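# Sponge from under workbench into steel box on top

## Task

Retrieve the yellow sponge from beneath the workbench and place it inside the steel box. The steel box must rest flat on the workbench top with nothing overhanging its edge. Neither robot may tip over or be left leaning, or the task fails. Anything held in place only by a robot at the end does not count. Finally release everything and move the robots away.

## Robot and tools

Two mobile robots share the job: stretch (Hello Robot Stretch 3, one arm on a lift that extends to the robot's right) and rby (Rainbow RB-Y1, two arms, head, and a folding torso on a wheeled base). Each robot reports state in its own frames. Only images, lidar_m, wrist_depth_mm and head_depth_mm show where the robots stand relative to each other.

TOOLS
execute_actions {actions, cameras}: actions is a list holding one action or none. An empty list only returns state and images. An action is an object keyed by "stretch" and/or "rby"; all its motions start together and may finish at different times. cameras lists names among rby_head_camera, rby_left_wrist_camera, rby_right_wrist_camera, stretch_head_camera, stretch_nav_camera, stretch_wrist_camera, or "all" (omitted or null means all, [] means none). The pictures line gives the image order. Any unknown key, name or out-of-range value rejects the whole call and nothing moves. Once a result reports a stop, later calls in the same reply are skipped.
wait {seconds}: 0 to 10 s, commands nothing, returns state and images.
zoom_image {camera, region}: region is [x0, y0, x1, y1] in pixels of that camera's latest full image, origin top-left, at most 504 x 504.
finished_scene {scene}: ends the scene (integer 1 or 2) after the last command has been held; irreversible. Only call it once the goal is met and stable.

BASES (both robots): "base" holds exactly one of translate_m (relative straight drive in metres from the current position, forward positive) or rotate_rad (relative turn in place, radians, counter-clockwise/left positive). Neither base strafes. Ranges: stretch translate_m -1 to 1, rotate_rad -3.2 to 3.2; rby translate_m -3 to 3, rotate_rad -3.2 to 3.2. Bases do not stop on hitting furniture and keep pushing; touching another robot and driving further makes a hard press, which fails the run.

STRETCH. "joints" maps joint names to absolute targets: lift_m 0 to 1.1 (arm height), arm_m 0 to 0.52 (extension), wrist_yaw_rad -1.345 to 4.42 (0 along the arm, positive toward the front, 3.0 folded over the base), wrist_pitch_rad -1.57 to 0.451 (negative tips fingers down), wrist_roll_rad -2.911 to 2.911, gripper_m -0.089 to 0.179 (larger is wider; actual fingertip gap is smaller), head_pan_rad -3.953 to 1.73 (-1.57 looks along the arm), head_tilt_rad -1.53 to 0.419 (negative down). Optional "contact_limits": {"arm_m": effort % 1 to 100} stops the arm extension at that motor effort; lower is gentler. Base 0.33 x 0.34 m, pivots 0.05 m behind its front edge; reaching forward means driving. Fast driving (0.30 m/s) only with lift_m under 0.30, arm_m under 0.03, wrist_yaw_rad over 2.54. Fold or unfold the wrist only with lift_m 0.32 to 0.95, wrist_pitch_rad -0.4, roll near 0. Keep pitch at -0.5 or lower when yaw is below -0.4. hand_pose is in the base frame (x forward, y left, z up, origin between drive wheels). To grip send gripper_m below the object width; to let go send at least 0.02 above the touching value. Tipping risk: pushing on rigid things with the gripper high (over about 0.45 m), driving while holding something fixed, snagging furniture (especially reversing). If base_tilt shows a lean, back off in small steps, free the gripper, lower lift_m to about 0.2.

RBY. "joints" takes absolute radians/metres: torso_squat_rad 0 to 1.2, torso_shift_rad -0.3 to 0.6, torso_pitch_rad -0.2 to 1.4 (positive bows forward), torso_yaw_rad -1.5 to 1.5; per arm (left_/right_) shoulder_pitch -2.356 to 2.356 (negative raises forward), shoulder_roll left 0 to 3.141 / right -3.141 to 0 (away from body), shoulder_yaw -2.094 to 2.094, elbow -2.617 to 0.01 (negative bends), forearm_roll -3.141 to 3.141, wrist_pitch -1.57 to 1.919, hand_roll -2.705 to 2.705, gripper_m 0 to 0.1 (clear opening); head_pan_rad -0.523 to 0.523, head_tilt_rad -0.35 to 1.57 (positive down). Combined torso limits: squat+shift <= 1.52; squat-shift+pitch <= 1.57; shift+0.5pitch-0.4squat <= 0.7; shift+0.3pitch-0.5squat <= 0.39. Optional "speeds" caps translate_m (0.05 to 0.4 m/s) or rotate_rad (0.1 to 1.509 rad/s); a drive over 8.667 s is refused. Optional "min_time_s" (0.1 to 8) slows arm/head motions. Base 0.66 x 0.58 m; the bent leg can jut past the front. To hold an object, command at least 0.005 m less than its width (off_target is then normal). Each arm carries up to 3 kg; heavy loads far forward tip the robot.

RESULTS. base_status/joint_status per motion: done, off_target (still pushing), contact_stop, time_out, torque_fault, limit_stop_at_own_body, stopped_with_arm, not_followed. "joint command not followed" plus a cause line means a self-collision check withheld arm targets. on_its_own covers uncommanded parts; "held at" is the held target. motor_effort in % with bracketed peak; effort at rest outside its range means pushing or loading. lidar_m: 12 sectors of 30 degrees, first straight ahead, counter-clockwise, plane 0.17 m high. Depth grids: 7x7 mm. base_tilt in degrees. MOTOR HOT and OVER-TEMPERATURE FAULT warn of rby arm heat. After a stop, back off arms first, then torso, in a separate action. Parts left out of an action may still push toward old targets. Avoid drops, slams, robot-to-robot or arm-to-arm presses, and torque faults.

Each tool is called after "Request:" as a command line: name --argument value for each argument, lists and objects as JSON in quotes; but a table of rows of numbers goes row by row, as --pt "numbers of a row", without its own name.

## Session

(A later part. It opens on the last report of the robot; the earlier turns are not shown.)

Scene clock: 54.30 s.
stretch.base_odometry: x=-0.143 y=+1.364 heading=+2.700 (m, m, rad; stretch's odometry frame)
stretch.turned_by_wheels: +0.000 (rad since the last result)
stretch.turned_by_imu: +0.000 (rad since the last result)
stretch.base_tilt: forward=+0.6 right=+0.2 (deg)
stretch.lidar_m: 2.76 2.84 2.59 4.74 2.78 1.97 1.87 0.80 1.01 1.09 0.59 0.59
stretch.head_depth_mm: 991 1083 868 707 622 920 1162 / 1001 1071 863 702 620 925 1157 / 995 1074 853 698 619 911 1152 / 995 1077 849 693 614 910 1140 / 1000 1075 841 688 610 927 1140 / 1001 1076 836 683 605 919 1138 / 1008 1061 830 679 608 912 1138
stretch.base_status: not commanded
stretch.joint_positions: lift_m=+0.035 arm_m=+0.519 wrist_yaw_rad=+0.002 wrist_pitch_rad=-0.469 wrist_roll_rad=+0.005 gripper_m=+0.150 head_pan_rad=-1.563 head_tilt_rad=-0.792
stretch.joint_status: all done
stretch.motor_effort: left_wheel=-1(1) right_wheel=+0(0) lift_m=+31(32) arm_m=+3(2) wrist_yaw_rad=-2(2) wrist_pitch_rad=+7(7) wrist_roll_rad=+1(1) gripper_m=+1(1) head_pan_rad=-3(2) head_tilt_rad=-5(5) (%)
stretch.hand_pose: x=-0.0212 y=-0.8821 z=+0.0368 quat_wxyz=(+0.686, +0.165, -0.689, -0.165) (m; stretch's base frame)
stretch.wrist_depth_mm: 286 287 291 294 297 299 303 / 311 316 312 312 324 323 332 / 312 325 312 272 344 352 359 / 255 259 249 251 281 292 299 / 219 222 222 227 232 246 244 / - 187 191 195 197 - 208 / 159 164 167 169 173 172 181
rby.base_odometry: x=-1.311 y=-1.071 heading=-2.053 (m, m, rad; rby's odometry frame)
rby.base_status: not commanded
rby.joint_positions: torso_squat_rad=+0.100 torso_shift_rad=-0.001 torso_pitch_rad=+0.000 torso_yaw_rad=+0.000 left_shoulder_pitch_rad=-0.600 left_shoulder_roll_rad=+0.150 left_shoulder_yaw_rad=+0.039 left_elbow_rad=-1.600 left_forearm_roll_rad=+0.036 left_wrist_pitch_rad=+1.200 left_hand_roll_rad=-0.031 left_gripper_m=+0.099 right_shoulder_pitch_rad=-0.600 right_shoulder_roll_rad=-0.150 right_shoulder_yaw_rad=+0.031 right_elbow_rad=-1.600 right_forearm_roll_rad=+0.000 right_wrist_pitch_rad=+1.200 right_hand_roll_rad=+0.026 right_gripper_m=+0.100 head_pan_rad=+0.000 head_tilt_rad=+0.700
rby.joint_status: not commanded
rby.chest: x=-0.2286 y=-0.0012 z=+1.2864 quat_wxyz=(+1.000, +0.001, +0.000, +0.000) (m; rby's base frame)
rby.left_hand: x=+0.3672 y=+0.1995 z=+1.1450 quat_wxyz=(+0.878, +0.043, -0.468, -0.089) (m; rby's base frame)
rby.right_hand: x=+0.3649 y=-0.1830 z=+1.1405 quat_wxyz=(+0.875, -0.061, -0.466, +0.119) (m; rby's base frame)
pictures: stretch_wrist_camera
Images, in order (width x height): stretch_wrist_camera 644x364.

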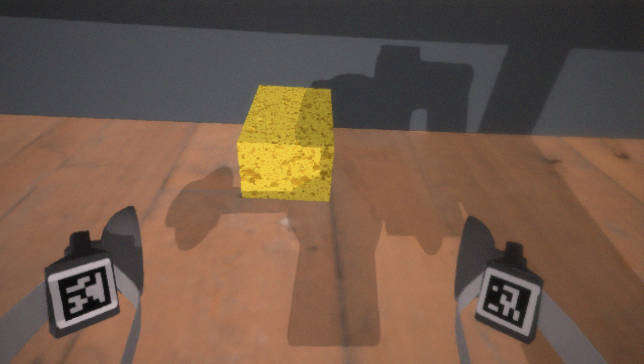

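Request:
execute_actions --actions '[{"stretch":{"joints":{"lift_m":0.13,"arm_m":0.0}}}]' --cameras '[]'

Request:
execute_actions --actions '[{"stretch":{"base":{"rotate_rad":-0.5},"joints":{"lift_m":0.16}}}]' --cameras '[]'

Request:
execute_actions --actions '[{"stretch":{"base":{"translate_m":0.18}}}]' --cameras '[]'

Request:
execute_actions --actions '[{"stretch":{"base":{"rotate_rad":0.5}}}]' --cameras '[]'

Request:
execute_actions --actions '[{"stretch":{"base":{"translate_m":-0.15}}}]' --cameras '[]'

Request:
execute_actions --actions '[{"stretch":{"joints":{"arm_m":0.36,"lift_m":0.1}}}]' --cameras '["stretch_wrist_camera","stretch_nav_camera"]'

Scene clock: 60.17 s.
stretch.base_odometry: x=-0.143 y=+1.364 heading=+2.700 (m, m, rad; stretch's odometry frame)
stretch.turned_by_wheels: +0.000 (rad since the last result)
stretch.turned_by_imu: +0.001 (rad since the last result)
stretch.base_tilt: forward=+0.7 right=+0.2 (deg)
stretch.lidar_m: 2.76 2.84 2.60 4.72 2.77 1.97 1.88 0.80 1.01 1.09 0.59 0.59
stretch.head_depth_mm: 997 1090 870 705 626 923 1169 / 999 1075 863 702 621 918 1153 / 1001 1074 857 695 616 921 1151 / 1000 1076 850 691 613 915 1147 / 1004 1072 847 688 611 921 1141 / 1007 1073 836 686 607 921 1134 / 1006 1061 832 681 610 912 1134
stretch.base_status: not commanded
stretch.joint_positions: lift_m=+0.130 arm_m=+0.000 wrist_yaw_rad=+0.001 wrist_pitch_rad=-0.469 wrist_roll_rad=+0.005 gripper_m=+0.150 head_pan_rad=-1.563 head_tilt_rad=-0.792
stretch.joint_status: all done
stretch.motor_effort: left_wheel=-1(1) right_wheel=+0(0) lift_m=+52(57) arm_m=-4(4) wrist_yaw_rad=-2(2) wrist_pitch_rad=+6(6) wrist_roll_rad=+2(1) gripper_m=+1(1) head_pan_rad=-3(2) head_tilt_rad=-5(5) (%)
stretch.hand_pose: x=-0.0212 y=-0.3630 z=+0.1311 quat_wxyz=(+0.686, +0.164, -0.689, -0.164) (m; stretch's base frame)
stretch.wrist_depth_mm: 604 768 786 773 773 799 796 / 582 692 716 721 790 841 789 / 507 520 542 565 579 594 625 / 407 414 425 438 448 468 475 / 349 355 353 366 370 395 392 / - 256 258 264 266 - 277 / 253 260 266 270 276 275 292
rby.base_odometry: x=-1.311 y=-1.071 heading=-2.053 (m, m, rad; rby's odometry frame)
rby.base_status: not commanded
rby.joint_positions: torso_squat_rad=+0.100 torso_shift_rad=-0.001 torso_pitch_rad=+0.000 torso_yaw_rad=+0.000 left_shoulder_pitch_rad=-0.600 left_shoulder_roll_rad=+0.150 left_shoulder_yaw_rad=+0.039 left_elbow_rad=-1.600 left_forearm_roll_rad=+0.036 left_wrist_pitch_rad=+1.200 left_hand_roll_rad=-0.031 left_gripper_m=+0.099 right_shoulder_pitch_rad=-0.600 right_shoulder_roll_rad=-0.150 right_shoulder_yaw_rad=+0.031 right_elbow_rad=-1.600 right_forearm_roll_rad=+0.000 right_wrist_pitch_rad=+1.200 right_hand_roll_rad=+0.026 right_gripper_m=+0.100 head_pan_rad=+0.000 head_tilt_rad=+0.700
rby.joint_status: not commanded
rby.chest: x=-0.2286 y=-0.0012 z=+1.2864 quat_wxyz=(+1.000, +0.001, +0.000, +0.000) (m; rby's base frame)
rby.left_hand: x=+0.3672 y=+0.1995 z=+1.1450 quat_wxyz=(+0.878, +0.043, -0.468, -0.089) (m; rby's base frame)
rby.right_hand: x=+0.3649 y=-0.1830 z=+1.1405 quat_wxyz=(+0.875, -0.061, -0.466, +0.119) (m; rby's base frame)
pictures: none
No camera images: the call's "cameras" was empty. Leave "cameras" out to get every camera's image.

Scene clock: 61.90 s.
stretch.base_odometry: x=-0.143 y=+1.364 heading=+2.200 (m, m, rad; stretch's odometry frame)
stretch.turned_by_wheels: -0.500 (rad since the last result)
stretch.turned_by_imu: -0.493 (rad since the last result)
stretch.base_tilt: forward=+0.6 right=+0.4 (deg)
stretch.lidar_m: 0.61 2.76 2.80 2.59 4.78 2.70 1.95 1.88 0.80 1.05 1.09 0.59
stretch.head_depth_mm: 1350 1550 872 765 1146 1325 1171 / 1268 1120 864 722 1065 1313 1168 / 1205 1109 849 700 1017 1291 1160 / 1145 1087 851 694 969 1245 1165 / 1076 1089 847 688 627 923 1137 / 1037 1078 835 688 603 900 1116 / 991 1056 830 680 579 859 1107
stretch.base_status: done
stretch.joint_positions: lift_m=+0.160 arm_m=+0.000 wrist_yaw_rad=+0.001 wrist_pitch_rad=-0.468 wrist_roll_rad=+0.005 gripper_m=+0.150 head_pan_rad=-1.563 head_tilt_rad=-0.792
stretch.joint_status: all done
stretch.motor_effort: left_wheel=+2(6) right_wheel=-3(6) lift_m=+52(54) arm_m=-3(3) wrist_yaw_rad=-2(2) wrist_pitch_rad=+6(7) wrist_roll_rad=+1(1) gripper_m=+0(0) head_pan_rad=-3(3) head_tilt_rad=-5(5) (%)
stretch.hand_pose: x=-0.0212 y=-0.3630 z=+0.1612 quat_wxyz=(+0.686, +0.164, -0.689, -0.164) (m; stretch's base frame)
stretch.wrist_depth_mm: 654 749 828 938 755 572 458 / 664 761 775 850 779 588 501 / 563 572 593 606 620 603 611 / 455 459 474 486 436 483 520 / 383 398 341 356 401 444 433 / - 282 311 344 351 - 373 / 253 282 295 304 309 306 320
rby.base_odometry: x=-1.311 y=-1.071 heading=-2.053 (m, m, rad; rby's odometry frame)
rby.base_status: not commanded
rby.joint_positions: torso_squat_rad=+0.100 torso_shift_rad=-0.001 torso_pitch_rad=+0.000 torso_yaw_rad=+0.000 left_shoulder_pitch_rad=-0.600 left_shoulder_roll_rad=+0.150 left_shoulder_yaw_rad=+0.039 left_elbow_rad=-1.600 left_forearm_roll_rad=+0.036 left_wrist_pitch_rad=+1.200 left_hand_roll_rad=-0.031 left_gripper_m=+0.099 right_shoulder_pitch_rad=-0.600 right_shoulder_roll_rad=-0.150 right_shoulder_yaw_rad=+0.031 right_elbow_rad=-1.600 right_forearm_roll_rad=+0.000 right_wrist_pitch_rad=+1.200 right_hand_roll_rad=+0.026 right_gripper_m=+0.100 head_pan_rad=+0.000 head_tilt_rad=+0.700
rby.joint_status: not commanded
rby.chest: x=-0.2286 y=-0.0012 z=+1.2864 quat_wxyz=(+1.000, +0.001, +0.000, +0.000) (m; rby's base frame)
rby.left_hand: x=+0.3672 y=+0.1995 z=+1.1450 quat_wxyz=(+0.878, +0.043, -0.468, -0.089) (m; rby's base frame)
rby.right_hand: x=+0.3649 y=-0.1830 z=+1.1405 quat_wxyz=(+0.875, -0.061, -0.466, +0.119) (m; rby's base frame)
pictures: none
No camera images: the call's "cameras" was empty. Leave "cameras" out to get every camera's image.

Scene clock: 64.83 s.
stretch.base_odometry: x=-0.249 y=+1.510 heading=+2.200 (m, m, rad; stretch's odometry frame)
stretch.turned_by_wheels: +0.000 (rad since the last result)
stretch.turned_by_imu: +0.001 (rad since the last result)
stretch.base_tilt: forward=+0.6 right=+0.5 (deg)
stretch.lidar_m: 0.48 2.60 2.69 2.59 4.89 2.91 2.11 2.04 0.90 1.03 0.96 0.42
stretch.head_depth_mm: 1235 1130 869 707 987 1295 1166 / 1158 1113 861 702 636 1246 1163 / 1100 1100 853 698 612 933 1157 / 1046 1092 849 693 586 886 1146 / 996 1065 841 691 582 838 1104 / 948 1030 838 685 579 533 1048 / 905 985 829 684 577 514 792
stretch.base_status: done
stretch.joint_positions: lift_m=+0.160 arm_m=+0.000 wrist_yaw_rad=+0.001 wrist_pitch_rad=-0.468 wrist_roll_rad=+0.005 gripper_m=+0.150 head_pan_rad=-1.563 head_tilt_rad=-0.792
stretch.joint_status: not commanded
stretch.motor_effort: left_wheel=+2(6) right_wheel=-3(2) lift_m=+53(52) arm_m=-4(3) wrist_yaw_rad=-1(1) wrist_pitch_rad=+7(6) wrist_roll_rad=+1(2) gripper_m=-1(0) head_pan_rad=-3(2) head_tilt_rad=-5(5) (%)
stretch.hand_pose: x=-0.0212 y=-0.3630 z=+0.1612 quat_wxyz=(+0.686, +0.164, -0.689, -0.164) (m; stretch's base frame)
stretch.wrist_depth_mm: 602 656 728 830 926 725 596 / 625 679 775 830 876 765 612 / 566 571 593 615 651 655 622 / 451 468 473 494 508 508 467 / 390 386 398 400 404 379 435 / - 336 341 295 311 - 365 / 284 292 247 264 302 305 322
rby.base_odometry: x=-1.311 y=-1.071 heading=-2.053 (m, m, rad; rby's odometry frame)
rby.base_status: not commanded
rby.joint_positions: torso_squat_rad=+0.100 torso_shift_rad=-0.001 torso_pitch_rad=+0.000 torso_yaw_rad=+0.000 left_shoulder_pitch_rad=-0.600 left_shoulder_roll_rad=+0.150 left_shoulder_yaw_rad=+0.039 left_elbow_rad=-1.600 left_forearm_roll_rad=+0.036 left_wrist_pitch_rad=+1.200 left_hand_roll_rad=-0.031 left_gripper_m=+0.099 right_shoulder_pitch_rad=-0.600 right_shoulder_roll_rad=-0.150 right_shoulder_yaw_rad=+0.031 right_elbow_rad=-1.600 right_forearm_roll_rad=+0.000 right_wrist_pitch_rad=+1.200 right_hand_roll_rad=+0.026 right_gripper_m=+0.100 head_pan_rad=+0.000 head_tilt_rad=+0.700
rby.joint_status: not commanded
rby.chest: x=-0.2286 y=-0.0012 z=+1.2864 quat_wxyz=(+1.000, +0.001, +0.000, +0.000) (m; rby's base frame)
rby.left_hand: x=+0.3672 y=+0.1995 z=+1.1450 quat_wxyz=(+0.878, +0.043, -0.468, -0.089) (m; rby's base frame)
rby.right_hand: x=+0.3649 y=-0.1830 z=+1.1405 quat_wxyz=(+0.875, -0.061, -0.466, +0.119) (m; rby's base frame)
pictures: none
No camera images: the call's "cameras" was empty. Leave "cameras" out to get every camera's image.

Scene clock: 66.57 s.
stretch.base_odometry: x=-0.249 y=+1.510 heading=+2.700 (m, m, rad; stretch's odometry frame)
stretch.turned_by_wheels: +0.500 (rad since the last result)
stretch.turned_by_imu: +0.494 (rad since the last result)
stretch.base_tilt: forward=+0.7 right=+0.4 (deg)
stretch.lidar_m: 2.60 2.67 2.58 4.82 3.00 2.13 2.04 0.91 1.07 0.99 0.42 0.47
stretch.head_depth_mm: 918 1018 870 707 596 552 1102 / 915 1026 863 704 593 554 1102 / 920 1019 860 700 589 830 1102 / 914 1010 850 691 587 825 1096 / 923 1009 841 692 581 824 1099 / 919 1013 836 686 581 819 1104 / 923 1007 832 679 577 777 1038
stretch.base_status: done
stretch.joint_positions: lift_m=+0.160 arm_m=+0.000 wrist_yaw_rad=+0.001 wrist_pitch_rad=-0.468 wrist_roll_rad=+0.005 gripper_m=+0.150 head_pan_rad=-1.563 head_tilt_rad=-0.792
stretch.joint_status: not commanded
stretch.motor_effort: left_wheel=-2(6) right_wheel=+2(5) lift_m=+53(52) arm_m=-3(4) wrist_yaw_rad=-2(1) wrist_pitch_rad=+6(6) wrist_roll_rad=+1(1) gripper_m=+1(1) head_pan_rad=-2(2) head_tilt_rad=-5(5) (%)
stretch.hand_pose: x=-0.0212 y=-0.3630 z=+0.1612 quat_wxyz=(+0.686, +0.164, -0.689, -0.164) (m; stretch's base frame)
stretch.wrist_depth_mm: 374 573 682 691 693 710 710 / 380 562 757 758 744 782 766 / 377 541 592 625 627 669 688 / 387 466 483 481 511 516 538 / 367 401 396 410 409 439 436 / - 336 339 347 352 - 372 / 278 291 297 300 307 308 323
rby.base_odometry: x=-1.311 y=-1.071 heading=-2.053 (m, m, rad; rby's odometry frame)
rby.base_status: not commanded
rby.joint_positions: torso_squat_rad=+0.100 torso_shift_rad=-0.001 torso_pitch_rad=+0.000 torso_yaw_rad=+0.000 left_shoulder_pitch_rad=-0.600 left_shoulder_roll_rad=+0.150 left_shoulder_yaw_rad=+0.039 left_elbow_rad=-1.600 left_forearm_roll_rad=+0.036 left_wrist_pitch_rad=+1.200 left_hand_roll_rad=-0.031 left_gripper_m=+0.099 right_shoulder_pitch_rad=-0.600 right_shoulder_roll_rad=-0.150 right_shoulder_yaw_rad=+0.031 right_elbow_rad=-1.600 right_forearm_roll_rad=+0.000 right_wrist_pitch_rad=+1.200 right_hand_roll_rad=+0.026 right_gripper_m=+0.100 head_pan_rad=+0.000 head_tilt_rad=+0.700
rby.joint_status: not commanded
rby.chest: x=-0.2286 y=-0.0012 z=+1.2864 quat_wxyz=(+1.000, +0.001, +0.000, +0.000) (m; rby's base frame)
rby.left_hand: x=+0.3672 y=+0.1995 z=+1.1450 quat_wxyz=(+0.878, +0.043, -0.468, -0.089) (m; rby's base frame)
rby.right_hand: x=+0.3649 y=-0.1830 z=+1.1405 quat_wxyz=(+0.875, -0.061, -0.466, +0.119) (m; rby's base frame)
pictures: none
No camera images: the call's "cameras" was empty. Leave "cameras" out to get every camera's image.

Scene clock: 69.17 s.
stretch.base_odometry: x=-0.114 y=+1.445 heading=+2.700 (m, m, rad; stretch's odometry frame)
stretch.turned_by_wheels: +0.000 (rad since the last result)
stretch.turned_by_imu: +0.000 (rad since the last result)
stretch.base_tilt: forward=+0.7 right=+0.2 (deg)
stretch.lidar_m: 1.08 2.83 2.65 4.82 2.79 1.97 1.89 0.77 1.02 1.00 0.58 0.53
stretch.head_depth_mm: 918 1028 868 709 596 837 1100 / 922 1024 860 701 593 835 1104 / 920 1014 858 699 589 830 1119 / 921 1014 854 693 587 827 1107 / 921 1012 842 686 584 821 1102 / 924 1014 839 685 582 819 1097 / 923 1020 830 682 578 814 1099
stretch.base_status: done
stretch.joint_positions: lift_m=+0.160 arm_m=+0.000 wrist_yaw_rad=+0.001 wrist_pitch_rad=-0.468 wrist_roll_rad=+0.005 gripper_m=+0.150 head_pan_rad=-1.563 head_tilt_rad=-0.792
stretch.joint_status: not commanded
stretch.motor_effort: left_wheel=-2(7) right_wheel=+2(3) lift_m=+52(53) arm_m=-4(3) wrist_yaw_rad=-2(1) wrist_pitch_rad=+6(7) wrist_roll_rad=+1(1) gripper_m=+0(0) head_pan_rad=-2(2) head_tilt_rad=-5(5) (%)
stretch.hand_pose: x=-0.0212 y=-0.3630 z=+0.1612 quat_wxyz=(+0.686, +0.164, -0.689, -0.164) (m; stretch's base frame)
stretch.wrist_depth_mm: 581 685 699 706 707 705 697 / 577 723 729 720 760 780 750 / 546 584 600 623 642 669 679 / 452 460 480 496 505 519 527 / 389 401 395 411 419 435 442 / - 336 341 344 355 - 368 / 283 293 296 304 312 308 323
rby.base_odometry: x=-1.311 y=-1.071 heading=-2.053 (m, m, rad; rby's odometry frame)
rby.base_status: not commanded
rby.joint_positions: torso_squat_rad=+0.100 torso_shift_rad=-0.001 torso_pitch_rad=+0.000 torso_yaw_rad=+0.000 left_shoulder_pitch_rad=-0.600 left_shoulder_roll_rad=+0.150 left_shoulder_yaw_rad=+0.039 left_elbow_rad=-1.600 left_forearm_roll_rad=+0.036 left_wrist_pitch_rad=+1.200 left_hand_roll_rad=-0.031 left_gripper_m=+0.099 right_shoulder_pitch_rad=-0.600 right_shoulder_roll_rad=-0.150 right_shoulder_yaw_rad=+0.031 right_elbow_rad=-1.600 right_forearm_roll_rad=+0.000 right_wrist_pitch_rad=+1.200 right_hand_roll_rad=+0.026 right_gripper_m=+0.100 head_pan_rad=+0.000 head_tilt_rad=+0.700
rby.joint_status: not commanded
rby.chest: x=-0.2286 y=-0.0012 z=+1.2864 quat_wxyz=(+1.000, +0.001, +0.000, +0.000) (m; rby's base frame)
rby.left_hand: x=+0.3672 y=+0.1995 z=+1.1450 quat_wxyz=(+0.878, +0.043, -0.468, -0.089) (m; rby's base frame)
rby.right_hand: x=+0.3649 y=-0.1830 z=+1.1405 quat_wxyz=(+0.875, -0.061, -0.466, +0.119) (m; rby's base frame)
pictures: none
No camera images: the call's "cameras" was empty. Leave "cameras" out to get every camera's image.

Scene clock: 73.03 s.
stretch.base_odometry: x=-0.114 y=+1.445 heading=+2.700 (m, m, rad; stretch's odometry frame)
stretch.turned_by_wheels: +0.000 (rad since the last result)
stretch.turned_by_imu: +0.001 (rad since the last result)
stretch.base_tilt: forward=+0.6 right=+0.3 (deg)
stretch.lidar_m: 1.08 2.84 2.65 4.83 2.79 1.97 1.89 0.76 1.02 1.00 0.58 0.53
stretch.head_depth_mm: 918 1025 870 706 595 836 1108 / 919 1031 862 703 592 832 1108 / 926 1021 858 698 587 832 1103 / 923 1011 850 691 587 827 1104 / 925 1015 841 691 585 821 1106 / 925 1008 834 686 579 820 1100 / 930 1017 833 682 577 817 1103
stretch.base_status: not commanded
stretch.joint_positions: lift_m=+0.100 arm_m=+0.360 wrist_yaw_rad=+0.001 wrist_pitch_rad=-0.468 wrist_roll_rad=+0.005 gripper_m=+0.150 head_pan_rad=-1.563 head_tilt_rad=-0.792
stretch.joint_status: all done
stretch.motor_effort: left_wheel=-2(2) right_wheel=+2(2) lift_m=+31(47) arm_m=+4(4) wrist_yaw_rad=-2(1) wrist_pitch_rad=+6(6) wrist_roll_rad=+1(0) gripper_m=+1(0) head_pan_rad=-3(3) head_tilt_rad=-5(5) (%)
stretch.hand_pose: x=-0.0212 y=-0.7224 z=+0.1019 quat_wxyz=(+0.686, +0.164, -0.689, -0.164) (m; stretch's base frame)
stretch.wrist_depth_mm: 349 356 361 364 368 365 373 / 386 395 392 396 396 401 409 / 416 421 429 419 436 442 456 / 355 371 370 352 395 412 417 / 305 312 314 323 331 351 337 / - 264 269 273 279 - 294 / 224 230 236 239 243 242 256
rby.base_odometry: x=-1.311 y=-1.071 heading=-2.053 (m, m, rad; rby's odometry frame)
rby.base_status: not commanded
rby.joint_positions: torso_squat_rad=+0.100 torso_shift_rad=-0.001 torso_pitch_rad=+0.000 torso_yaw_rad=+0.000 left_shoulder_pitch_rad=-0.600 left_shoulder_roll_rad=+0.150 left_shoulder_yaw_rad=+0.039 left_elbow_rad=-1.600 left_forearm_roll_rad=+0.036 left_wrist_pitch_rad=+1.200 left_hand_roll_rad=-0.031 left_gripper_m=+0.099 right_shoulder_pitch_rad=-0.600 right_shoulder_roll_rad=-0.150 right_shoulder_yaw_rad=+0.031 right_elbow_rad=-1.600 right_forearm_roll_rad=+0.000 right_wrist_pitch_rad=+1.200 right_hand_roll_rad=+0.026 right_gripper_m=+0.100 head_pan_rad=+0.000 head_tilt_rad=+0.700
rby.joint_status: not commanded
rby.chest: x=-0.2286 y=-0.0012 z=+1.2864 quat_wxyz=(+1.000, +0.001, +0.000, +0.000) (m; rby's base frame)
rby.left_hand: x=+0.3672 y=+0.1995 z=+1.1450 quat_wxyz=(+0.878, +0.043, -0.468, -0.089) (m; rby's base frame)
rby.right_hand: x=+0.3649 y=-0.1830 z=+1.1405 quat_wxyz=(+0.875, -0.061, -0.466, +0.119) (m; rby's base frame)
pictures: stretch_nav_camera (sideways: a quarter turn counterclockwise sets it upright), stretch_wrist_camera
Images, in order (width x height): stretch_nav_camera 672x504, stretch_wrist_camera 644x364.

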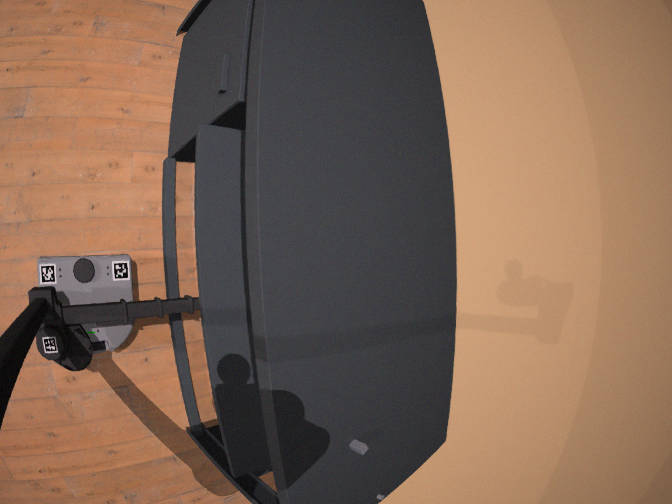

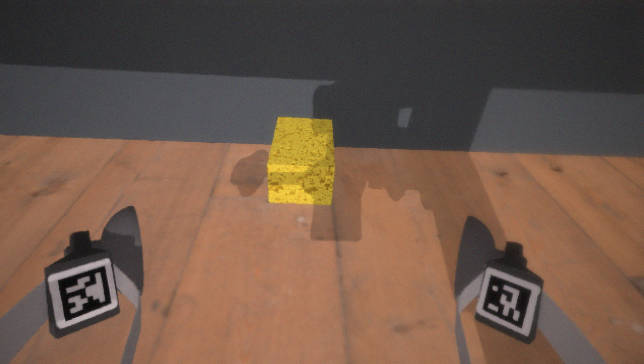

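Request:
execute_actions --actions '[{"stretch":{"joints":{"arm_m":0.44,"lift_m":0.04}}}]' --cameras '[]'

Request:
execute_actions --actions '[{"stretch":{"joints":{"arm_m":0.52}}}]' --cameras '["stretch_wrist_camera"]'

Scene clock: 75.23 s.
stretch.base_odometry: x=-0.114 y=+1.445 heading=+2.700 (m, m, rad; stretch's odometry frame)
stretch.turned_by_wheels: +0.000 (rad since the last result)
stretch.turned_by_imu: +0.000 (rad since the last result)
stretch.base_tilt: forward=+0.7 right=+0.4 (deg)
stretch.lidar_m: 1.08 2.83 2.66 4.83 2.79 1.97 1.89 0.77 1.02 1.00 0.58 0.53
stretch.head_depth_mm: 919 1028 865 705 597 834 1108 / 916 1025 861 704 592 830 1112 / 916 1019 857 697 590 827 1105 / 920 1016 850 694 587 826 1111 / 923 1015 840 688 584 822 1112 / 925 1016 837 684 578 816 1107 / 928 1020 829 682 578 816 1091
stretch.base_status: not commanded
stretch.joint_positions: lift_m=+0.040 arm_m=+0.440 wrist_yaw_rad=+0.001 wrist_pitch_rad=-0.468 wrist_roll_rad=+0.005 gripper_m=+0.150 head_pan_rad=-1.563 head_tilt_rad=-0.792
stretch.joint_status: all done
stretch.motor_effort: left_wheel=-2(2) right_wheel=+2(2) lift_m=+31(33) arm_m=+4(5) wrist_yaw_rad=-2(1) wrist_pitch_rad=+6(6) wrist_roll_rad=+1(1) gripper_m=+0(1) head_pan_rad=-2(3) head_tilt_rad=-4(5) (%)
stretch.hand_pose: x=-0.0212 y=-0.8024 z=+0.0419 quat_wxyz=(+0.686, +0.164, -0.689, -0.164) (m; stretch's base frame)
stretch.wrist_depth_mm: 281 284 285 289 289 295 297 / 301 308 311 308 317 320 322 / 322 325 330 274 341 344 351 / 265 268 264 243 290 301 311 / 228 229 230 237 241 254 253 / - 194 196 201 205 - 213 / 165 170 173 176 178 178 186
rby.base_odometry: x=-1.311 y=-1.071 heading=-2.053 (m, m, rad; rby's odometry frame)
rby.base_status: not commanded
rby.joint_positions: torso_squat_rad=+0.100 torso_shift_rad=-0.001 torso_pitch_rad=+0.000 torso_yaw_rad=+0.000 left_shoulder_pitch_rad=-0.600 left_shoulder_roll_rad=+0.150 left_shoulder_yaw_rad=+0.039 left_elbow_rad=-1.600 left_forearm_roll_rad=+0.036 left_wrist_pitch_rad=+1.200 left_hand_roll_rad=-0.031 left_gripper_m=+0.099 right_shoulder_pitch_rad=-0.600 right_shoulder_roll_rad=-0.150 right_shoulder_yaw_rad=+0.031 right_elbow_rad=-1.600 right_forearm_roll_rad=+0.000 right_wrist_pitch_rad=+1.200 right_hand_roll_rad=+0.026 right_gripper_m=+0.100 head_pan_rad=+0.000 head_tilt_rad=+0.700
rby.joint_status: not commanded
rby.chest: x=-0.2286 y=-0.0012 z=+1.2864 quat_wxyz=(+1.000, +0.001, +0.000, +0.000) (m; rby's base frame)
rby.left_hand: x=+0.3672 y=+0.1995 z=+1.1450 quat_wxyz=(+0.878, +0.043, -0.468, -0.089) (m; rby's base frame)
rby.right_hand: x=+0.3649 y=-0.1830 z=+1.1405 quat_wxyz=(+0.875, -0.061, -0.466, +0.119) (m; rby's base frame)
pictures: none
No camera images: the call's "cameras" was empty. Leave "cameras" out to get every camera's image.

Scene clock: 77.03 s.
stretch.base_odometry: x=-0.114 y=+1.445 heading=+2.700 (m, m, rad; stretch's odometry frame)
stretch.turned_by_wheels: +0.000 (rad since the last result)
stretch.turned_by_imu: +0.000 (rad since the last result)
stretch.base_tilt: forward=+0.5 right=+0.3 (deg)
stretch.lidar_m: 1.08 2.84 2.66 4.82 2.79 1.98 1.89 0.77 1.02 1.00 0.58 0.53
stretch.head_depth_mm: 918 1022 868 706 595 834 1108 / 920 1026 860 702 593 832 1114 / 923 1019 855 698 590 827 1106 / 924 1012 849 697 586 829 1109 / 923 1010 842 690 584 824 1107 / 931 1010 836 684 582 821 1098 / 928 1017 831 683 575 817 1092
stretch.base_status: not commanded
stretch.joint_positions: lift_m=+0.040 arm_m=+0.519 wrist_yaw_rad=+0.001 wrist_pitch_rad=-0.468 wrist_roll_rad=+0.005 gripper_m=+0.150 head_pan_rad=-1.563 head_tilt_rad=-0.792
stretch.joint_status: all done
stretch.motor_effort: left_wheel=-2(2) right_wheel=+2(2) lift_m=+31(31) arm_m=+4(2) wrist_yaw_rad=-1(2) wrist_pitch_rad=+6(7) wrist_roll_rad=+1(1) gripper_m=+1(0) head_pan_rad=-2(3) head_tilt_rad=-5(5) (%)
stretch.hand_pose: x=-0.0212 y=-0.8822 z=+0.0419 quat_wxyz=(+0.686, +0.164, -0.689, -0.164) (m; stretch's base frame)
stretch.wrist_depth_mm: 208 211 212 214 217 217 219 / 228 229 230 233 237 236 241 / 247 251 248 250 258 261 264 / 261 265 262 206 280 284 287 / 226 229 179 170 241 255 252 / - 196 186 180 205 - 212 / 164 169 172 175 178 177 187
rby.base_odometry: x=-1.311 y=-1.071 heading=-2.053 (m, m, rad; rby's odometry frame)
rby.base_status: not commanded
rby.joint_positions: torso_squat_rad=+0.100 torso_shift_rad=-0.001 torso_pitch_rad=+0.000 torso_yaw_rad=+0.000 left_shoulder_pitch_rad=-0.600 left_shoulder_roll_rad=+0.150 left_shoulder_yaw_rad=+0.039 left_elbow_rad=-1.600 left_forearm_roll_rad=+0.036 left_wrist_pitch_rad=+1.200 left_hand_roll_rad=-0.031 left_gripper_m=+0.099 right_shoulder_pitch_rad=-0.600 right_shoulder_roll_rad=-0.150 right_shoulder_yaw_rad=+0.031 right_elbow_rad=-1.600 right_forearm_roll_rad=+0.000 right_wrist_pitch_rad=+1.200 right_hand_roll_rad=+0.026 right_gripper_m=+0.100 head_pan_rad=+0.000 head_tilt_rad=+0.700
rby.joint_status: not commanded
rby.chest: x=-0.2286 y=-0.0012 z=+1.2864 quat_wxyz=(+1.000, +0.001, +0.000, +0.000) (m; rby's base frame)
rby.left_hand: x=+0.3672 y=+0.1995 z=+1.1450 quat_wxyz=(+0.878, +0.043, -0.468, -0.089) (m; rby's base frame)
rby.right_hand: x=+0.3649 y=-0.1830 z=+1.1405 quat_wxyz=(+0.875, -0.061, -0.466, +0.119) (m; rby's base frame)
pictures: stretch_wrist_camera
Images, in order (width x height): stretch_wrist_camera 644x364.

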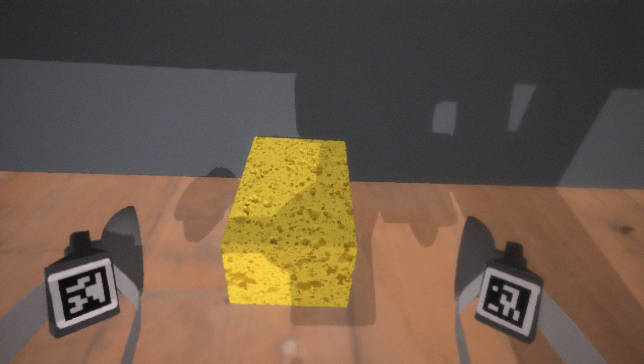

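Close (closed fingers reach further).

Request:
execute_actions --actions '[{"stretch":{"joints":{"gripper_m":0.035}}}]' --cameras '["stretch_wrist_camera"]'

Request:
execute_actions --actions '[{"stretch":{"joints":{"lift_m":0.11}}}]' --cameras '[]'

Request:
execute_actions --actions '[{"stretch":{"joints":{"arm_m":0.0,"lift_m":0.13}}}]' --cameras '["stretch_wrist_camera"]'

Scene clock: 79.07 s.
stretch.base_odometry: x=-0.114 y=+1.445 heading=+2.700 (m, m, rad; stretch's odometry frame)
stretch.turned_by_wheels: +0.000 (rad since the last result)
stretch.turned_by_imu: +0.000 (rad since the last result)
stretch.base_tilt: forward=+0.8 right=+0.4 (deg)
stretch.lidar_m: 1.08 2.84 2.66 4.82 2.78 1.97 1.89 0.77 1.02 1.00 0.58 0.53
stretch.head_depth_mm: 920 1033 872 707 596 837 1103 / 924 1027 862 702 592 835 1104 / 923 1014 856 698 591 830 1099 / 923 1019 852 693 588 826 1107 / 925 1015 843 690 584 825 1100 / 921 1015 834 684 580 821 1102 / 923 1014 831 681 576 816 1096
stretch.base_status: not commanded
stretch.joint_positions: lift_m=+0.040 arm_m=+0.519 wrist_yaw_rad=+0.001 wrist_pitch_rad=-0.468 wrist_roll_rad=+0.005 gripper_m=+0.036 head_pan_rad=-1.563 head_tilt_rad=-0.792
stretch.joint_status: all done
stretch.motor_effort: left_wheel=-2(2) right_wheel=+2(2) lift_m=+31(31) arm_m=+3(3) wrist_yaw_rad=-1(2) wrist_pitch_rad=+6(6) wrist_roll_rad=+1(1) gripper_m=-10(95) head_pan_rad=-2(2) head_tilt_rad=-5(5) (%)
stretch.hand_pose: x=-0.0212 y=-0.8822 z=+0.0420 quat_wxyz=(+0.686, +0.164, -0.689, -0.164) (m; stretch's base frame)
stretch.wrist_depth_mm: 210 211 211 213 217 218 220 / 228 229 231 232 235 238 238 / 249 253 249 250 258 260 266 / 262 266 265 206 279 284 290 / 222 226 175 170 249 245 251 / 191 195 184 183 - 211 213 / 168 171 172 175 176 184 186
rby.base_odometry: x=-1.311 y=-1.071 heading=-2.053 (m, m, rad; rby's odometry frame)
rby.base_status: not commanded
rby.joint_positions: torso_squat_rad=+0.100 torso_shift_rad=-0.001 torso_pitch_rad=+0.000 torso_yaw_rad=+0.000 left_shoulder_pitch_rad=-0.600 left_shoulder_roll_rad=+0.150 left_shoulder_yaw_rad=+0.039 left_elbow_rad=-1.600 left_forearm_roll_rad=+0.036 left_wrist_pitch_rad=+1.200 left_hand_roll_rad=-0.031 left_gripper_m=+0.099 right_shoulder_pitch_rad=-0.600 right_shoulder_roll_rad=-0.150 right_shoulder_yaw_rad=+0.031 right_elbow_rad=-1.600 right_forearm_roll_rad=+0.000 right_wrist_pitch_rad=+1.200 right_hand_roll_rad=+0.026 right_gripper_m=+0.100 head_pan_rad=+0.000 head_tilt_rad=+0.700
rby.joint_status: not commanded
rby.chest: x=-0.2286 y=-0.0012 z=+1.2864 quat_wxyz=(+1.000, +0.001, +0.000, +0.000) (m; rby's base frame)
rby.left_hand: x=+0.3672 y=+0.1995 z=+1.1450 quat_wxyz=(+0.878, +0.043, -0.468, -0.089) (m; rby's base frame)
rby.right_hand: x=+0.3649 y=-0.1830 z=+1.1405 quat_wxyz=(+0.875, -0.061, -0.466, +0.119) (m; rby's base frame)
pictures: stretch_wrist_camera
Images, in order (width x height): stretch_wrist_camera 644x364.

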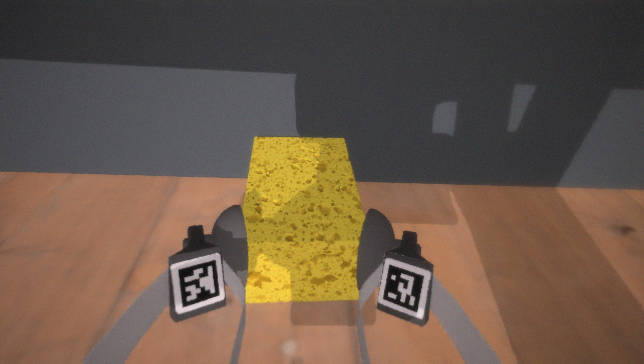

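Scene clock: 80.53 s.
stretch.base_odometry: x=-0.114 y=+1.445 heading=+2.700 (m, m, rad; stretch's odometry frame)
stretch.turned_by_wheels: +0.000 (rad since the last result)
stretch.turned_by_imu: +0.000 (rad since the last result)
stretch.base_tilt: forward=+0.6 right=+0.2 (deg)
stretch.lidar_m: 1.08 2.83 2.66 4.83 2.78 1.97 1.90 0.77 1.02 1.00 0.58 0.53
stretch.head_depth_mm: 916 1025 869 708 595 837 1104 / 922 1028 864 704 592 834 1102 / 925 1021 855 699 590 828 1105 / 921 1017 851 695 588 822 1113 / 923 1011 843 689 583 827 1112 / 924 1014 837 684 580 821 1106 / 925 1016 829 682 575 818 1096
stretch.base_status: not commanded
stretch.joint_positions: lift_m=+0.110 arm_m=+0.519 wrist_yaw_rad=+0.001 wrist_pitch_rad=-0.468 wrist_roll_rad=+0.005 gripper_m=+0.036 head_pan_rad=-1.563 head_tilt_rad=-0.792
stretch.joint_status: all done
stretch.motor_effort: left_wheel=-2(2) right_wheel=+2(2) lift_m=+52(55) arm_m=+3(3) wrist_yaw_rad=-1(1) wrist_pitch_rad=+6(6) wrist_roll_rad=+1(1) gripper_m=-10(11) head_pan_rad=-2(3) head_tilt_rad=-5(5) (%)
stretch.hand_pose: x=-0.0212 y=-0.8822 z=+0.1112 quat_wxyz=(+0.686, +0.164, -0.689, -0.164) (m; stretch's base frame)
stretch.wrist_depth_mm: 209 209 212 213 215 218 221 / 226 228 232 233 237 237 240 / 248 251 254 251 260 262 265 / 276 278 275 212 286 294 294 / 299 302 174 171 315 324 331 / 268 278 181 182 - 294 302 / 237 240 241 251 249 260 263
rby.base_odometry: x=-1.311 y=-1.071 heading=-2.053 (m, m, rad; rby's odometry frame)
rby.base_status: not commanded
rby.joint_positions: torso_squat_rad=+0.100 torso_shift_rad=-0.001 torso_pitch_rad=+0.000 torso_yaw_rad=+0.000 left_shoulder_pitch_rad=-0.600 left_shoulder_roll_rad=+0.150 left_shoulder_yaw_rad=+0.039 left_elbow_rad=-1.600 left_forearm_roll_rad=+0.036 left_wrist_pitch_rad=+1.200 left_hand_roll_rad=-0.031 left_gripper_m=+0.099 right_shoulder_pitch_rad=-0.600 right_shoulder_roll_rad=-0.150 right_shoulder_yaw_rad=+0.031 right_elbow_rad=-1.600 right_forearm_roll_rad=+0.000 right_wrist_pitch_rad=+1.200 right_hand_roll_rad=+0.026 right_gripper_m=+0.100 head_pan_rad=+0.000 head_tilt_rad=+0.700
rby.joint_status: not commanded
rby.chest: x=-0.2286 y=-0.0012 z=+1.2864 quat_wxyz=(+1.000, +0.001, +0.000, +0.000) (m; rby's base frame)
rby.left_hand: x=+0.3672 y=+0.1995 z=+1.1450 quat_wxyz=(+0.878, +0.043, -0.468, -0.089) (m; rby's base frame)
rby.right_hand: x=+0.3649 y=-0.1830 z=+1.1405 quat_wxyz=(+0.875, -0.061, -0.466, +0.119) (m; rby's base frame)
pictures: none
No camera images: the call's "cameras" was empty. Leave "cameras" out to get every camera's image.

Scene clock: 85.53 s.
stretch.base_odometry: x=-0.114 y=+1.445 heading=+2.700 (m, m, rad; stretch's odometry frame)
stretch.turned_by_wheels: +0.000 (rad since the last result)
stretch.turned_by_imu: +0.001 (rad since the last result)
stretch.base_tilt: forward=+0.6 right=+0.3 (deg)
stretch.lidar_m: 1.08 2.84 2.66 4.82 2.79 1.98 1.89 0.77 1.01 1.00 0.58 0.53
stretch.head_depth_mm: 921 1022 869 707 597 838 1111 / 923 1032 862 703 595 835 1105 / 921 1020 855 698 591 834 1116 / 923 1016 849 694 586 826 1096 / 924 1016 842 691 583 822 1096 / 928 1010 837 685 581 817 1100 / 928 1016 832 681 578 817 1092
stretch.base_status: not commanded
stretch.joint_positions: lift_m=+0.130 arm_m=+0.000 wrist_yaw_rad=+0.001 wrist_pitch_rad=-0.468 wrist_roll_rad=+0.005 gripper_m=+0.036 head_pan_rad=-1.563 head_tilt_rad=-0.792
stretch.joint_status: all done
stretch.motor_effort: left_wheel=-2(2) right_wheel=+2(2) lift_m=+52(53) arm_m=-4(5) wrist_yaw_rad=-1(2) wrist_pitch_rad=+6(6) wrist_roll_rad=+1(1) gripper_m=-11(11) head_pan_rad=-3(3) head_tilt_rad=-5(6) (%)
stretch.hand_pose: x=-0.0212 y=-0.3631 z=+0.1313 quat_wxyz=(+0.686, +0.164, -0.689, -0.164) (m; stretch's base frame)
stretch.wrist_depth_mm: 573 693 699 688 700 711 719 / 582 682 733 738 734 760 733 / 500 512 542 548 571 600 621 / 407 412 413 211 458 463 481 / 337 346 174 171 385 377 390 / 293 305 182 183 - 322 329 / 260 261 267 269 246 282 289
rby.base_odometry: x=-1.311 y=-1.071 heading=-2.053 (m, m, rad; rby's odometry frame)
rby.base_status: not commanded
rby.joint_positions: torso_squat_rad=+0.100 torso_shift_rad=-0.001 torso_pitch_rad=+0.000 torso_yaw_rad=+0.000 left_shoulder_pitch_rad=-0.600 left_shoulder_roll_rad=+0.150 left_shoulder_yaw_rad=+0.039 left_elbow_rad=-1.600 left_forearm_roll_rad=+0.036 left_wrist_pitch_rad=+1.200 left_hand_roll_rad=-0.031 left_gripper_m=+0.099 right_shoulder_pitch_rad=-0.600 right_shoulder_roll_rad=-0.150 right_shoulder_yaw_rad=+0.031 right_elbow_rad=-1.600 right_forearm_roll_rad=+0.000 right_wrist_pitch_rad=+1.200 right_hand_roll_rad=+0.026 right_gripper_m=+0.100 head_pan_rad=+0.000 head_tilt_rad=+0.700
rby.joint_status: not commanded
rby.chest: x=-0.2286 y=-0.0012 z=+1.2864 quat_wxyz=(+1.000, +0.001, +0.000, +0.000) (m; rby's base frame)
rby.left_hand: x=+0.3672 y=+0.1995 z=+1.1450 quat_wxyz=(+0.878, +0.043, -0.468, -0.089) (m; rby's base frame)
rby.right_hand: x=+0.3649 y=-0.1830 z=+1.1405 quat_wxyz=(+0.875, -0.061, -0.466, +0.119) (m; rby's base frame)
pictures: stretch_wrist_camera
Images, in order (width x height): stretch_wrist_camera 644x364.

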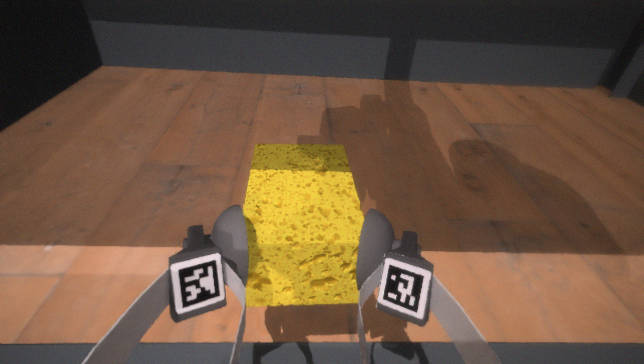

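Request:
execute_actions --actions '[{"stretch":{"base":{"rotate_rad":-1.1},"joints":{"lift_m":0.17}},"rby":{"joints":{"torso_squat_rad":0.35,"left_shoulder_pitch_rad":-0.9,"left_elbow_rad":-1.0,"left_wrist_pitch_rad":1.4,"left_shoulder_roll_rad":0.35,"left_hand_roll_rad":1.57,"right_shoulder_pitch_rad":-0.9,"right_elbow_rad":-1.0,"right_wrist_pitch_rad":1.4,"right_shoulder_roll_rad":-0.35,"right_hand_roll_rad":-1.57,"head_tilt_rad":0.8}}}]' --cameras '["rby_head_camera","stretch_nav_camera"]'

Scene clock: 90.77 s.
stretch.base_odometry: x=-0.114 y=+1.445 heading=+1.600 (m, m, rad; stretch's odometry frame)
stretch.turned_by_wheels: -1.100 (rad since the last result)
stretch.turned_by_imu: -1.086 (rad since the last result)
stretch.base_tilt: forward=+0.6 right=+0.2 (deg)
stretch.lidar_m: 0.61 0.53 1.05 2.80 3.26 4.82 2.92 2.00 1.89 0.36 0.98 1.00
stretch.head_depth_mm: 1657 1858 2039 1822 1531 1338 1165 / 1727 1948 2149 1822 1533 1319 1162 / 1815 2065 2151 1808 1510 1317 1160 / 1901 2144 848 1110 1385 1318 1133 / 1727 1922 841 711 1030 1275 1148 / 1486 1610 838 683 633 900 1128 / 1307 1341 829 681 576 829 805
stretch.base_status: done
stretch.joint_positions: lift_m=+0.170 arm_m=+0.000 wrist_yaw_rad=+0.001 wrist_pitch_rad=-0.468 wrist_roll_rad=+0.005 gripper_m=+0.036 head_pan_rad=-1.563 head_tilt_rad=-0.792
stretch.joint_status: all done
stretch.motor_effort: left_wheel=+2(6) right_wheel=-3(7) lift_m=+52(55) arm_m=-3(4) wrist_yaw_rad=-3(1) wrist_pitch_rad=+6(6) wrist_roll_rad=+1(1) gripper_m=-10(10) head_pan_rad=-3(3) head_tilt_rad=-5(6) (%)
stretch.hand_pose: x=-0.0212 y=-0.3631 z=+0.1712 quat_wxyz=(+0.686, +0.164, -0.689, -0.164) (m; stretch's base frame)
stretch.wrist_depth_mm: 749 675 581 534 - - - / 736 737 638 587 902 970 - / 574 601 610 594 651 677 711 / 469 477 406 211 519 548 544 / 396 348 174 171 448 435 449 / 290 307 181 181 - 376 380 / 265 300 306 312 315 325 332
rby.base_odometry: x=-1.311 y=-1.071 heading=-2.053 (m, m, rad; rby's odometry frame)
rby.base_status: not commanded
rby.joint_positions: torso_squat_rad=+0.350 torso_shift_rad=-0.001 torso_pitch_rad=+0.000 torso_yaw_rad=+0.000 left_shoulder_pitch_rad=-0.900 left_shoulder_roll_rad=+0.350 left_shoulder_yaw_rad=+0.039 left_elbow_rad=-1.000 left_forearm_roll_rad=+0.036 left_wrist_pitch_rad=+1.400 left_hand_roll_rad=+1.570 left_gripper_m=+0.099 right_shoulder_pitch_rad=-0.900 right_shoulder_roll_rad=-0.350 right_shoulder_yaw_rad=+0.031 right_elbow_rad=-1.000 right_forearm_roll_rad=+0.000 right_wrist_pitch_rad=+1.400 right_hand_roll_rad=-1.570 right_gripper_m=+0.100 head_pan_rad=+0.000 head_tilt_rad=+0.800
rby.joint_status: all done
rby.chest: x=-0.2286 y=-0.0011 z=+1.2475 quat_wxyz=(+1.000, +0.001, +0.000, +0.000) (m; rby's base frame)
rby.left_hand: x=+0.3698 y=+0.3184 z=+1.0494 quat_wxyz=(+0.699, -0.075, -0.273, +0.657) (m; rby's base frame)
rby.right_hand: x=+0.3695 y=-0.3186 z=+1.0471 quat_wxyz=(+0.713, +0.045, -0.296, -0.635) (m; rby's base frame)
pictures: rby_head_camera, stretch_nav_camera (sideways: a quarter turn counterclockwise sets it upright)
Images, in order (width x height): rby_head_camera 896x504, stretch_nav_camera 672x504.

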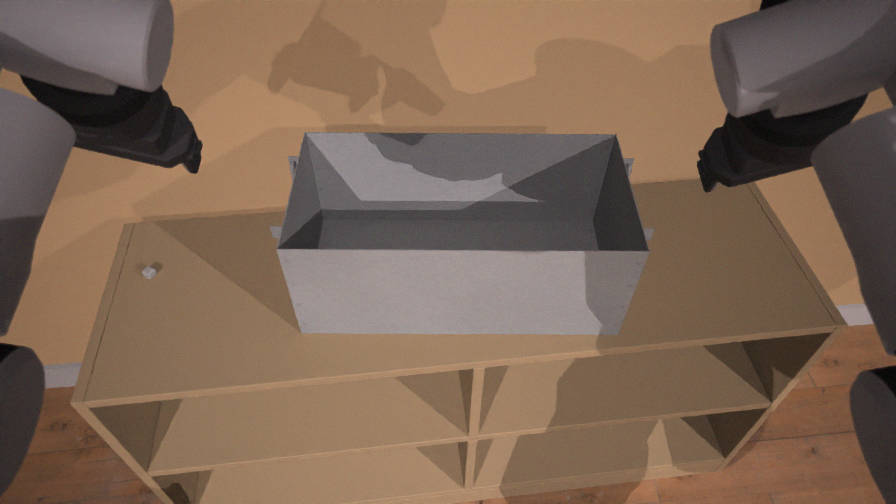

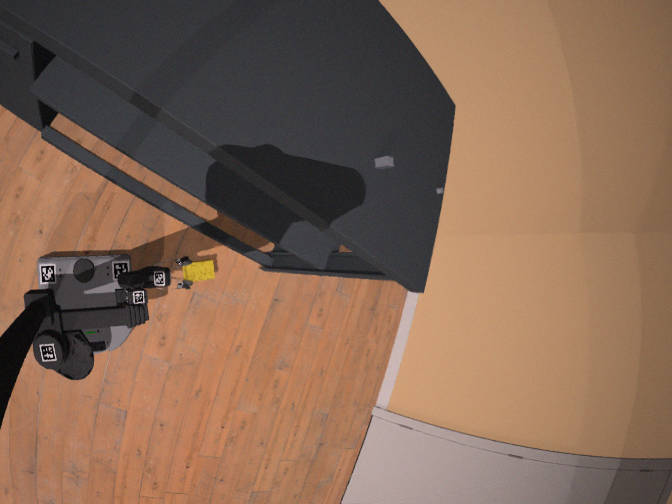

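Request:
execute_actions --actions '[{"stretch":{"base":{"translate_m":-0.5}},"rby":{"base":{"rotate_rad":-0.035},"joints":{"left_shoulder_roll_rad":0.44,"left_forearm_roll_rad":0.36,"right_shoulder_roll_rad":-0.44,"right_forearm_roll_rad":-0.33}}}]' --cameras '[]'

Request:
execute_actions --actions '[{"rby":{"base":{"translate_m":0.18}}}]' --cameras '["rby_head_camera","rby_left_wrist_camera","rby_right_wrist_camera","stretch_nav_camera"]'

Scene clock: 98.50 s.
stretch.base_odometry: x=-0.099 y=+0.946 heading=+1.600 (m, m, rad; stretch's odometry frame)
stretch.turned_by_wheels: +0.000 (rad since the last result)
stretch.turned_by_imu: +0.000 (rad since the last result)
stretch.base_tilt: forward=+0.5 right=+0.2 (deg)
stretch.lidar_m: 1.00 1.05 2.97 2.60 2.49 4.39 2.60 1.77 1.67 0.36 0.90 1.45
stretch.head_depth_mm: 1457 1626 1823 1837 1547 1325 1167 / 1532 1725 1942 1807 1524 1319 1164 / 1600 1812 2045 1790 1516 1314 1165 / 1706 1945 2116 1798 1508 1316 1131 / 1787 2052 2182 1781 1508 1309 1150 / 1870 2162 2166 1764 1485 1304 1147 / 1875 2042 2103 1762 1433 1291 1136
stretch.base_status: done
stretch.joint_positions: lift_m=+0.170 arm_m=+0.000 wrist_yaw_rad=+0.001 wrist_pitch_rad=-0.468 wrist_roll_rad=+0.005 gripper_m=+0.036 head_pan_rad=-1.563 head_tilt_rad=-0.792
stretch.joint_status: not commanded
stretch.motor_effort: left_wheel=+3(3) right_wheel=-3(6) lift_m=+52(52) arm_m=-3(4) wrist_yaw_rad=-2(3) wrist_pitch_rad=+6(7) wrist_roll_rad=+1(1) gripper_m=-10(11) head_pan_rad=-2(2) head_tilt_rad=-5(5) (%)
stretch.hand_pose: x=-0.0212 y=-0.3631 z=+0.1712 quat_wxyz=(+0.686, +0.164, -0.689, -0.164) (m; stretch's base frame)
stretch.wrist_depth_mm: - - - - - - - / 772 788 845 874 955 928 - / 570 591 618 648 655 704 713 / 469 479 472 211 529 540 553 / 394 404 175 171 445 439 449 / 339 349 181 182 - 369 384 / 296 302 304 310 315 327 331
rby.base_odometry: x=-1.311 y=-1.071 heading=-2.087 (m, m, rad; rby's odometry frame)
rby.base_status: done
rby.joint_positions: torso_squat_rad=+0.350 torso_shift_rad=-0.001 torso_pitch_rad=+0.000 torso_yaw_rad=+0.000 left_shoulder_pitch_rad=-0.900 left_shoulder_roll_rad=+0.440 left_shoulder_yaw_rad=+0.039 left_elbow_rad=-1.000 left_forearm_roll_rad=+0.360 left_wrist_pitch_rad=+1.400 left_hand_roll_rad=+1.570 left_gripper_m=+0.099 right_shoulder_pitch_rad=-0.900 right_shoulder_roll_rad=-0.440 right_shoulder_yaw_rad=+0.031 right_elbow_rad=-1.000 right_forearm_roll_rad=-0.330 right_wrist_pitch_rad=+1.400 right_hand_roll_rad=-1.570 right_gripper_m=+0.100 head_pan_rad=+0.000 head_tilt_rad=+0.800
rby.joint_status: all done
rby.chest: x=-0.2286 y=-0.0012 z=+1.2475 quat_wxyz=(+1.000, +0.001, +0.000, +0.000) (m; rby's base frame)
rby.left_hand: x=+0.3701 y=+0.3010 z=+1.0572 quat_wxyz=(+0.696, -0.169, -0.190, +0.672) (m; rby's base frame)
rby.right_hand: x=+0.3676 y=-0.3014 z=+1.0484 quat_wxyz=(+0.713, +0.137, -0.207, -0.655) (m; rby's base frame)
pictures: none
No camera images: the call's "cameras" was empty. Leave "cameras" out to get every camera's image.

Scene clock: 100.17 s.
stretch.base_odometry: x=-0.099 y=+0.946 heading=+1.600 (m, m, rad; stretch's odometry frame)
stretch.turned_by_wheels: +0.000 (rad since the last result)
stretch.turned_by_imu: +0.000 (rad since the last result)
stretch.base_tilt: forward=+0.5 right=+0.4 (deg)
stretch.lidar_m: 1.00 1.05 2.97 2.61 2.56 4.37 2.59 1.77 1.67 0.36 0.90 1.45
stretch.head_depth_mm: 1460 1631 1837 1817 1533 1324 1171 / 1539 1712 1954 1801 1529 1327 1161 / 1620 1800 2048 1809 1514 1310 1159 / 1693 1929 2108 1799 1515 1300 1129 / 1803 2030 2185 1768 1510 1307 1149 / 1891 2186 2174 1772 1488 1302 1147 / 1890 2049 2086 1763 1436 1278 1148
stretch.base_status: not commanded
stretch.joint_positions: lift_m=+0.170 arm_m=+0.000 wrist_yaw_rad=+0.001 wrist_pitch_rad=-0.468 wrist_roll_rad=+0.005 gripper_m=+0.036 head_pan_rad=-1.563 head_tilt_rad=-0.792
stretch.joint_status: not commanded
stretch.motor_effort: left_wheel=+2(2) right_wheel=-2(3) lift_m=+53(52) arm_m=-3(3) wrist_yaw_rad=-2(1) wrist_pitch_rad=+6(7) wrist_roll_rad=+1(1) gripper_m=-10(9) head_pan_rad=-3(2) head_tilt_rad=-5(5) (%)
stretch.hand_pose: x=-0.0212 y=-0.3631 z=+0.1712 quat_wxyz=(+0.686, +0.164, -0.689, -0.164) (m; stretch's base frame)
stretch.wrist_depth_mm: - - - - - - - / 745 787 838 875 922 940 - / 571 592 613 639 657 675 700 / 469 474 479 212 514 534 539 / 391 406 173 171 446 440 454 / 338 345 180 182 - 374 377 / 301 305 306 313 315 326 327
rby.base_odometry: x=-1.400 y=-1.228 heading=-2.087 (m, m, rad; rby's odometry frame)
rby.base_status: done
rby.joint_positions: torso_squat_rad=+0.350 torso_shift_rad=-0.001 torso_pitch_rad=+0.000 torso_yaw_rad=+0.000 left_shoulder_pitch_rad=-0.900 left_shoulder_roll_rad=+0.440 left_shoulder_yaw_rad=+0.039 left_elbow_rad=-1.000 left_forearm_roll_rad=+0.360 left_wrist_pitch_rad=+1.400 left_hand_roll_rad=+1.570 left_gripper_m=+0.099 right_shoulder_pitch_rad=-0.900 right_shoulder_roll_rad=-0.440 right_shoulder_yaw_rad=+0.031 right_elbow_rad=-1.000 right_forearm_roll_rad=-0.330 right_wrist_pitch_rad=+1.400 right_hand_roll_rad=-1.570 right_gripper_m=+0.100 head_pan_rad=+0.000 head_tilt_rad=+0.800
rby.joint_status: not commanded
rby.chest: x=-0.2285 y=-0.0012 z=+1.2475 quat_wxyz=(+1.000, +0.001, +0.000, +0.000) (m; rby's base frame)
rby.left_hand: x=+0.3702 y=+0.3010 z=+1.0572 quat_wxyz=(+0.696, -0.169, -0.190, +0.672) (m; rby's base frame)
rby.right_hand: x=+0.3677 y=-0.3014 z=+1.0484 quat_wxyz=(+0.713, +0.137, -0.207, -0.655) (m; rby's base frame)
pictures: rby_head_camera, rby_left_wrist_camera, rby_right_wrist_camera, stretch_nav_camera (sideways: a quarter turn counterclockwise sets it upright)
Images, in order (width x height): rby_head_camera 896x504, rby_left_wrist_camera 644x364, rby_right_wrist_camera 644x364, stretch_nav_camera 672x504.

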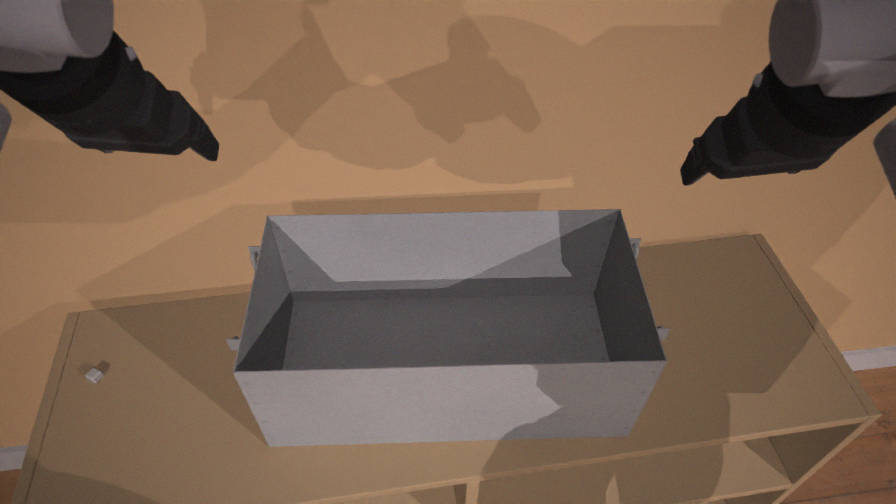

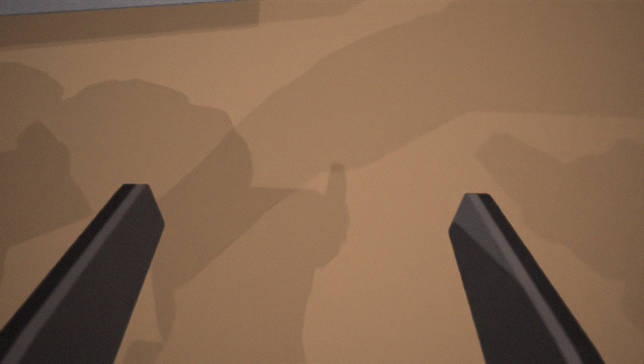

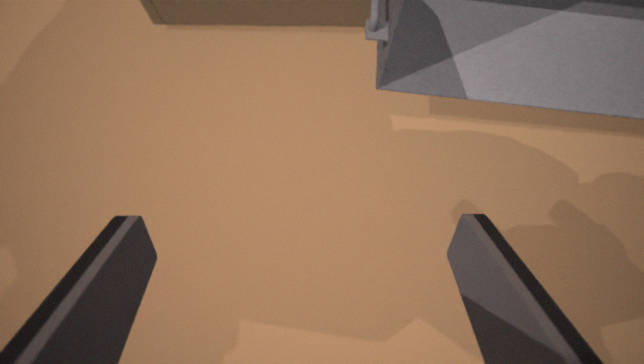

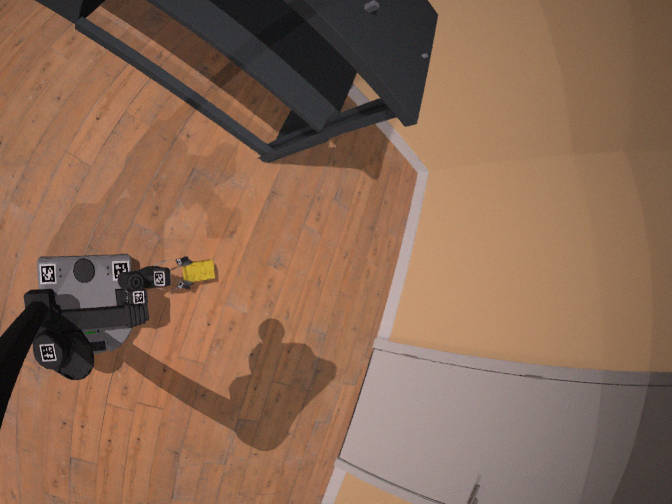

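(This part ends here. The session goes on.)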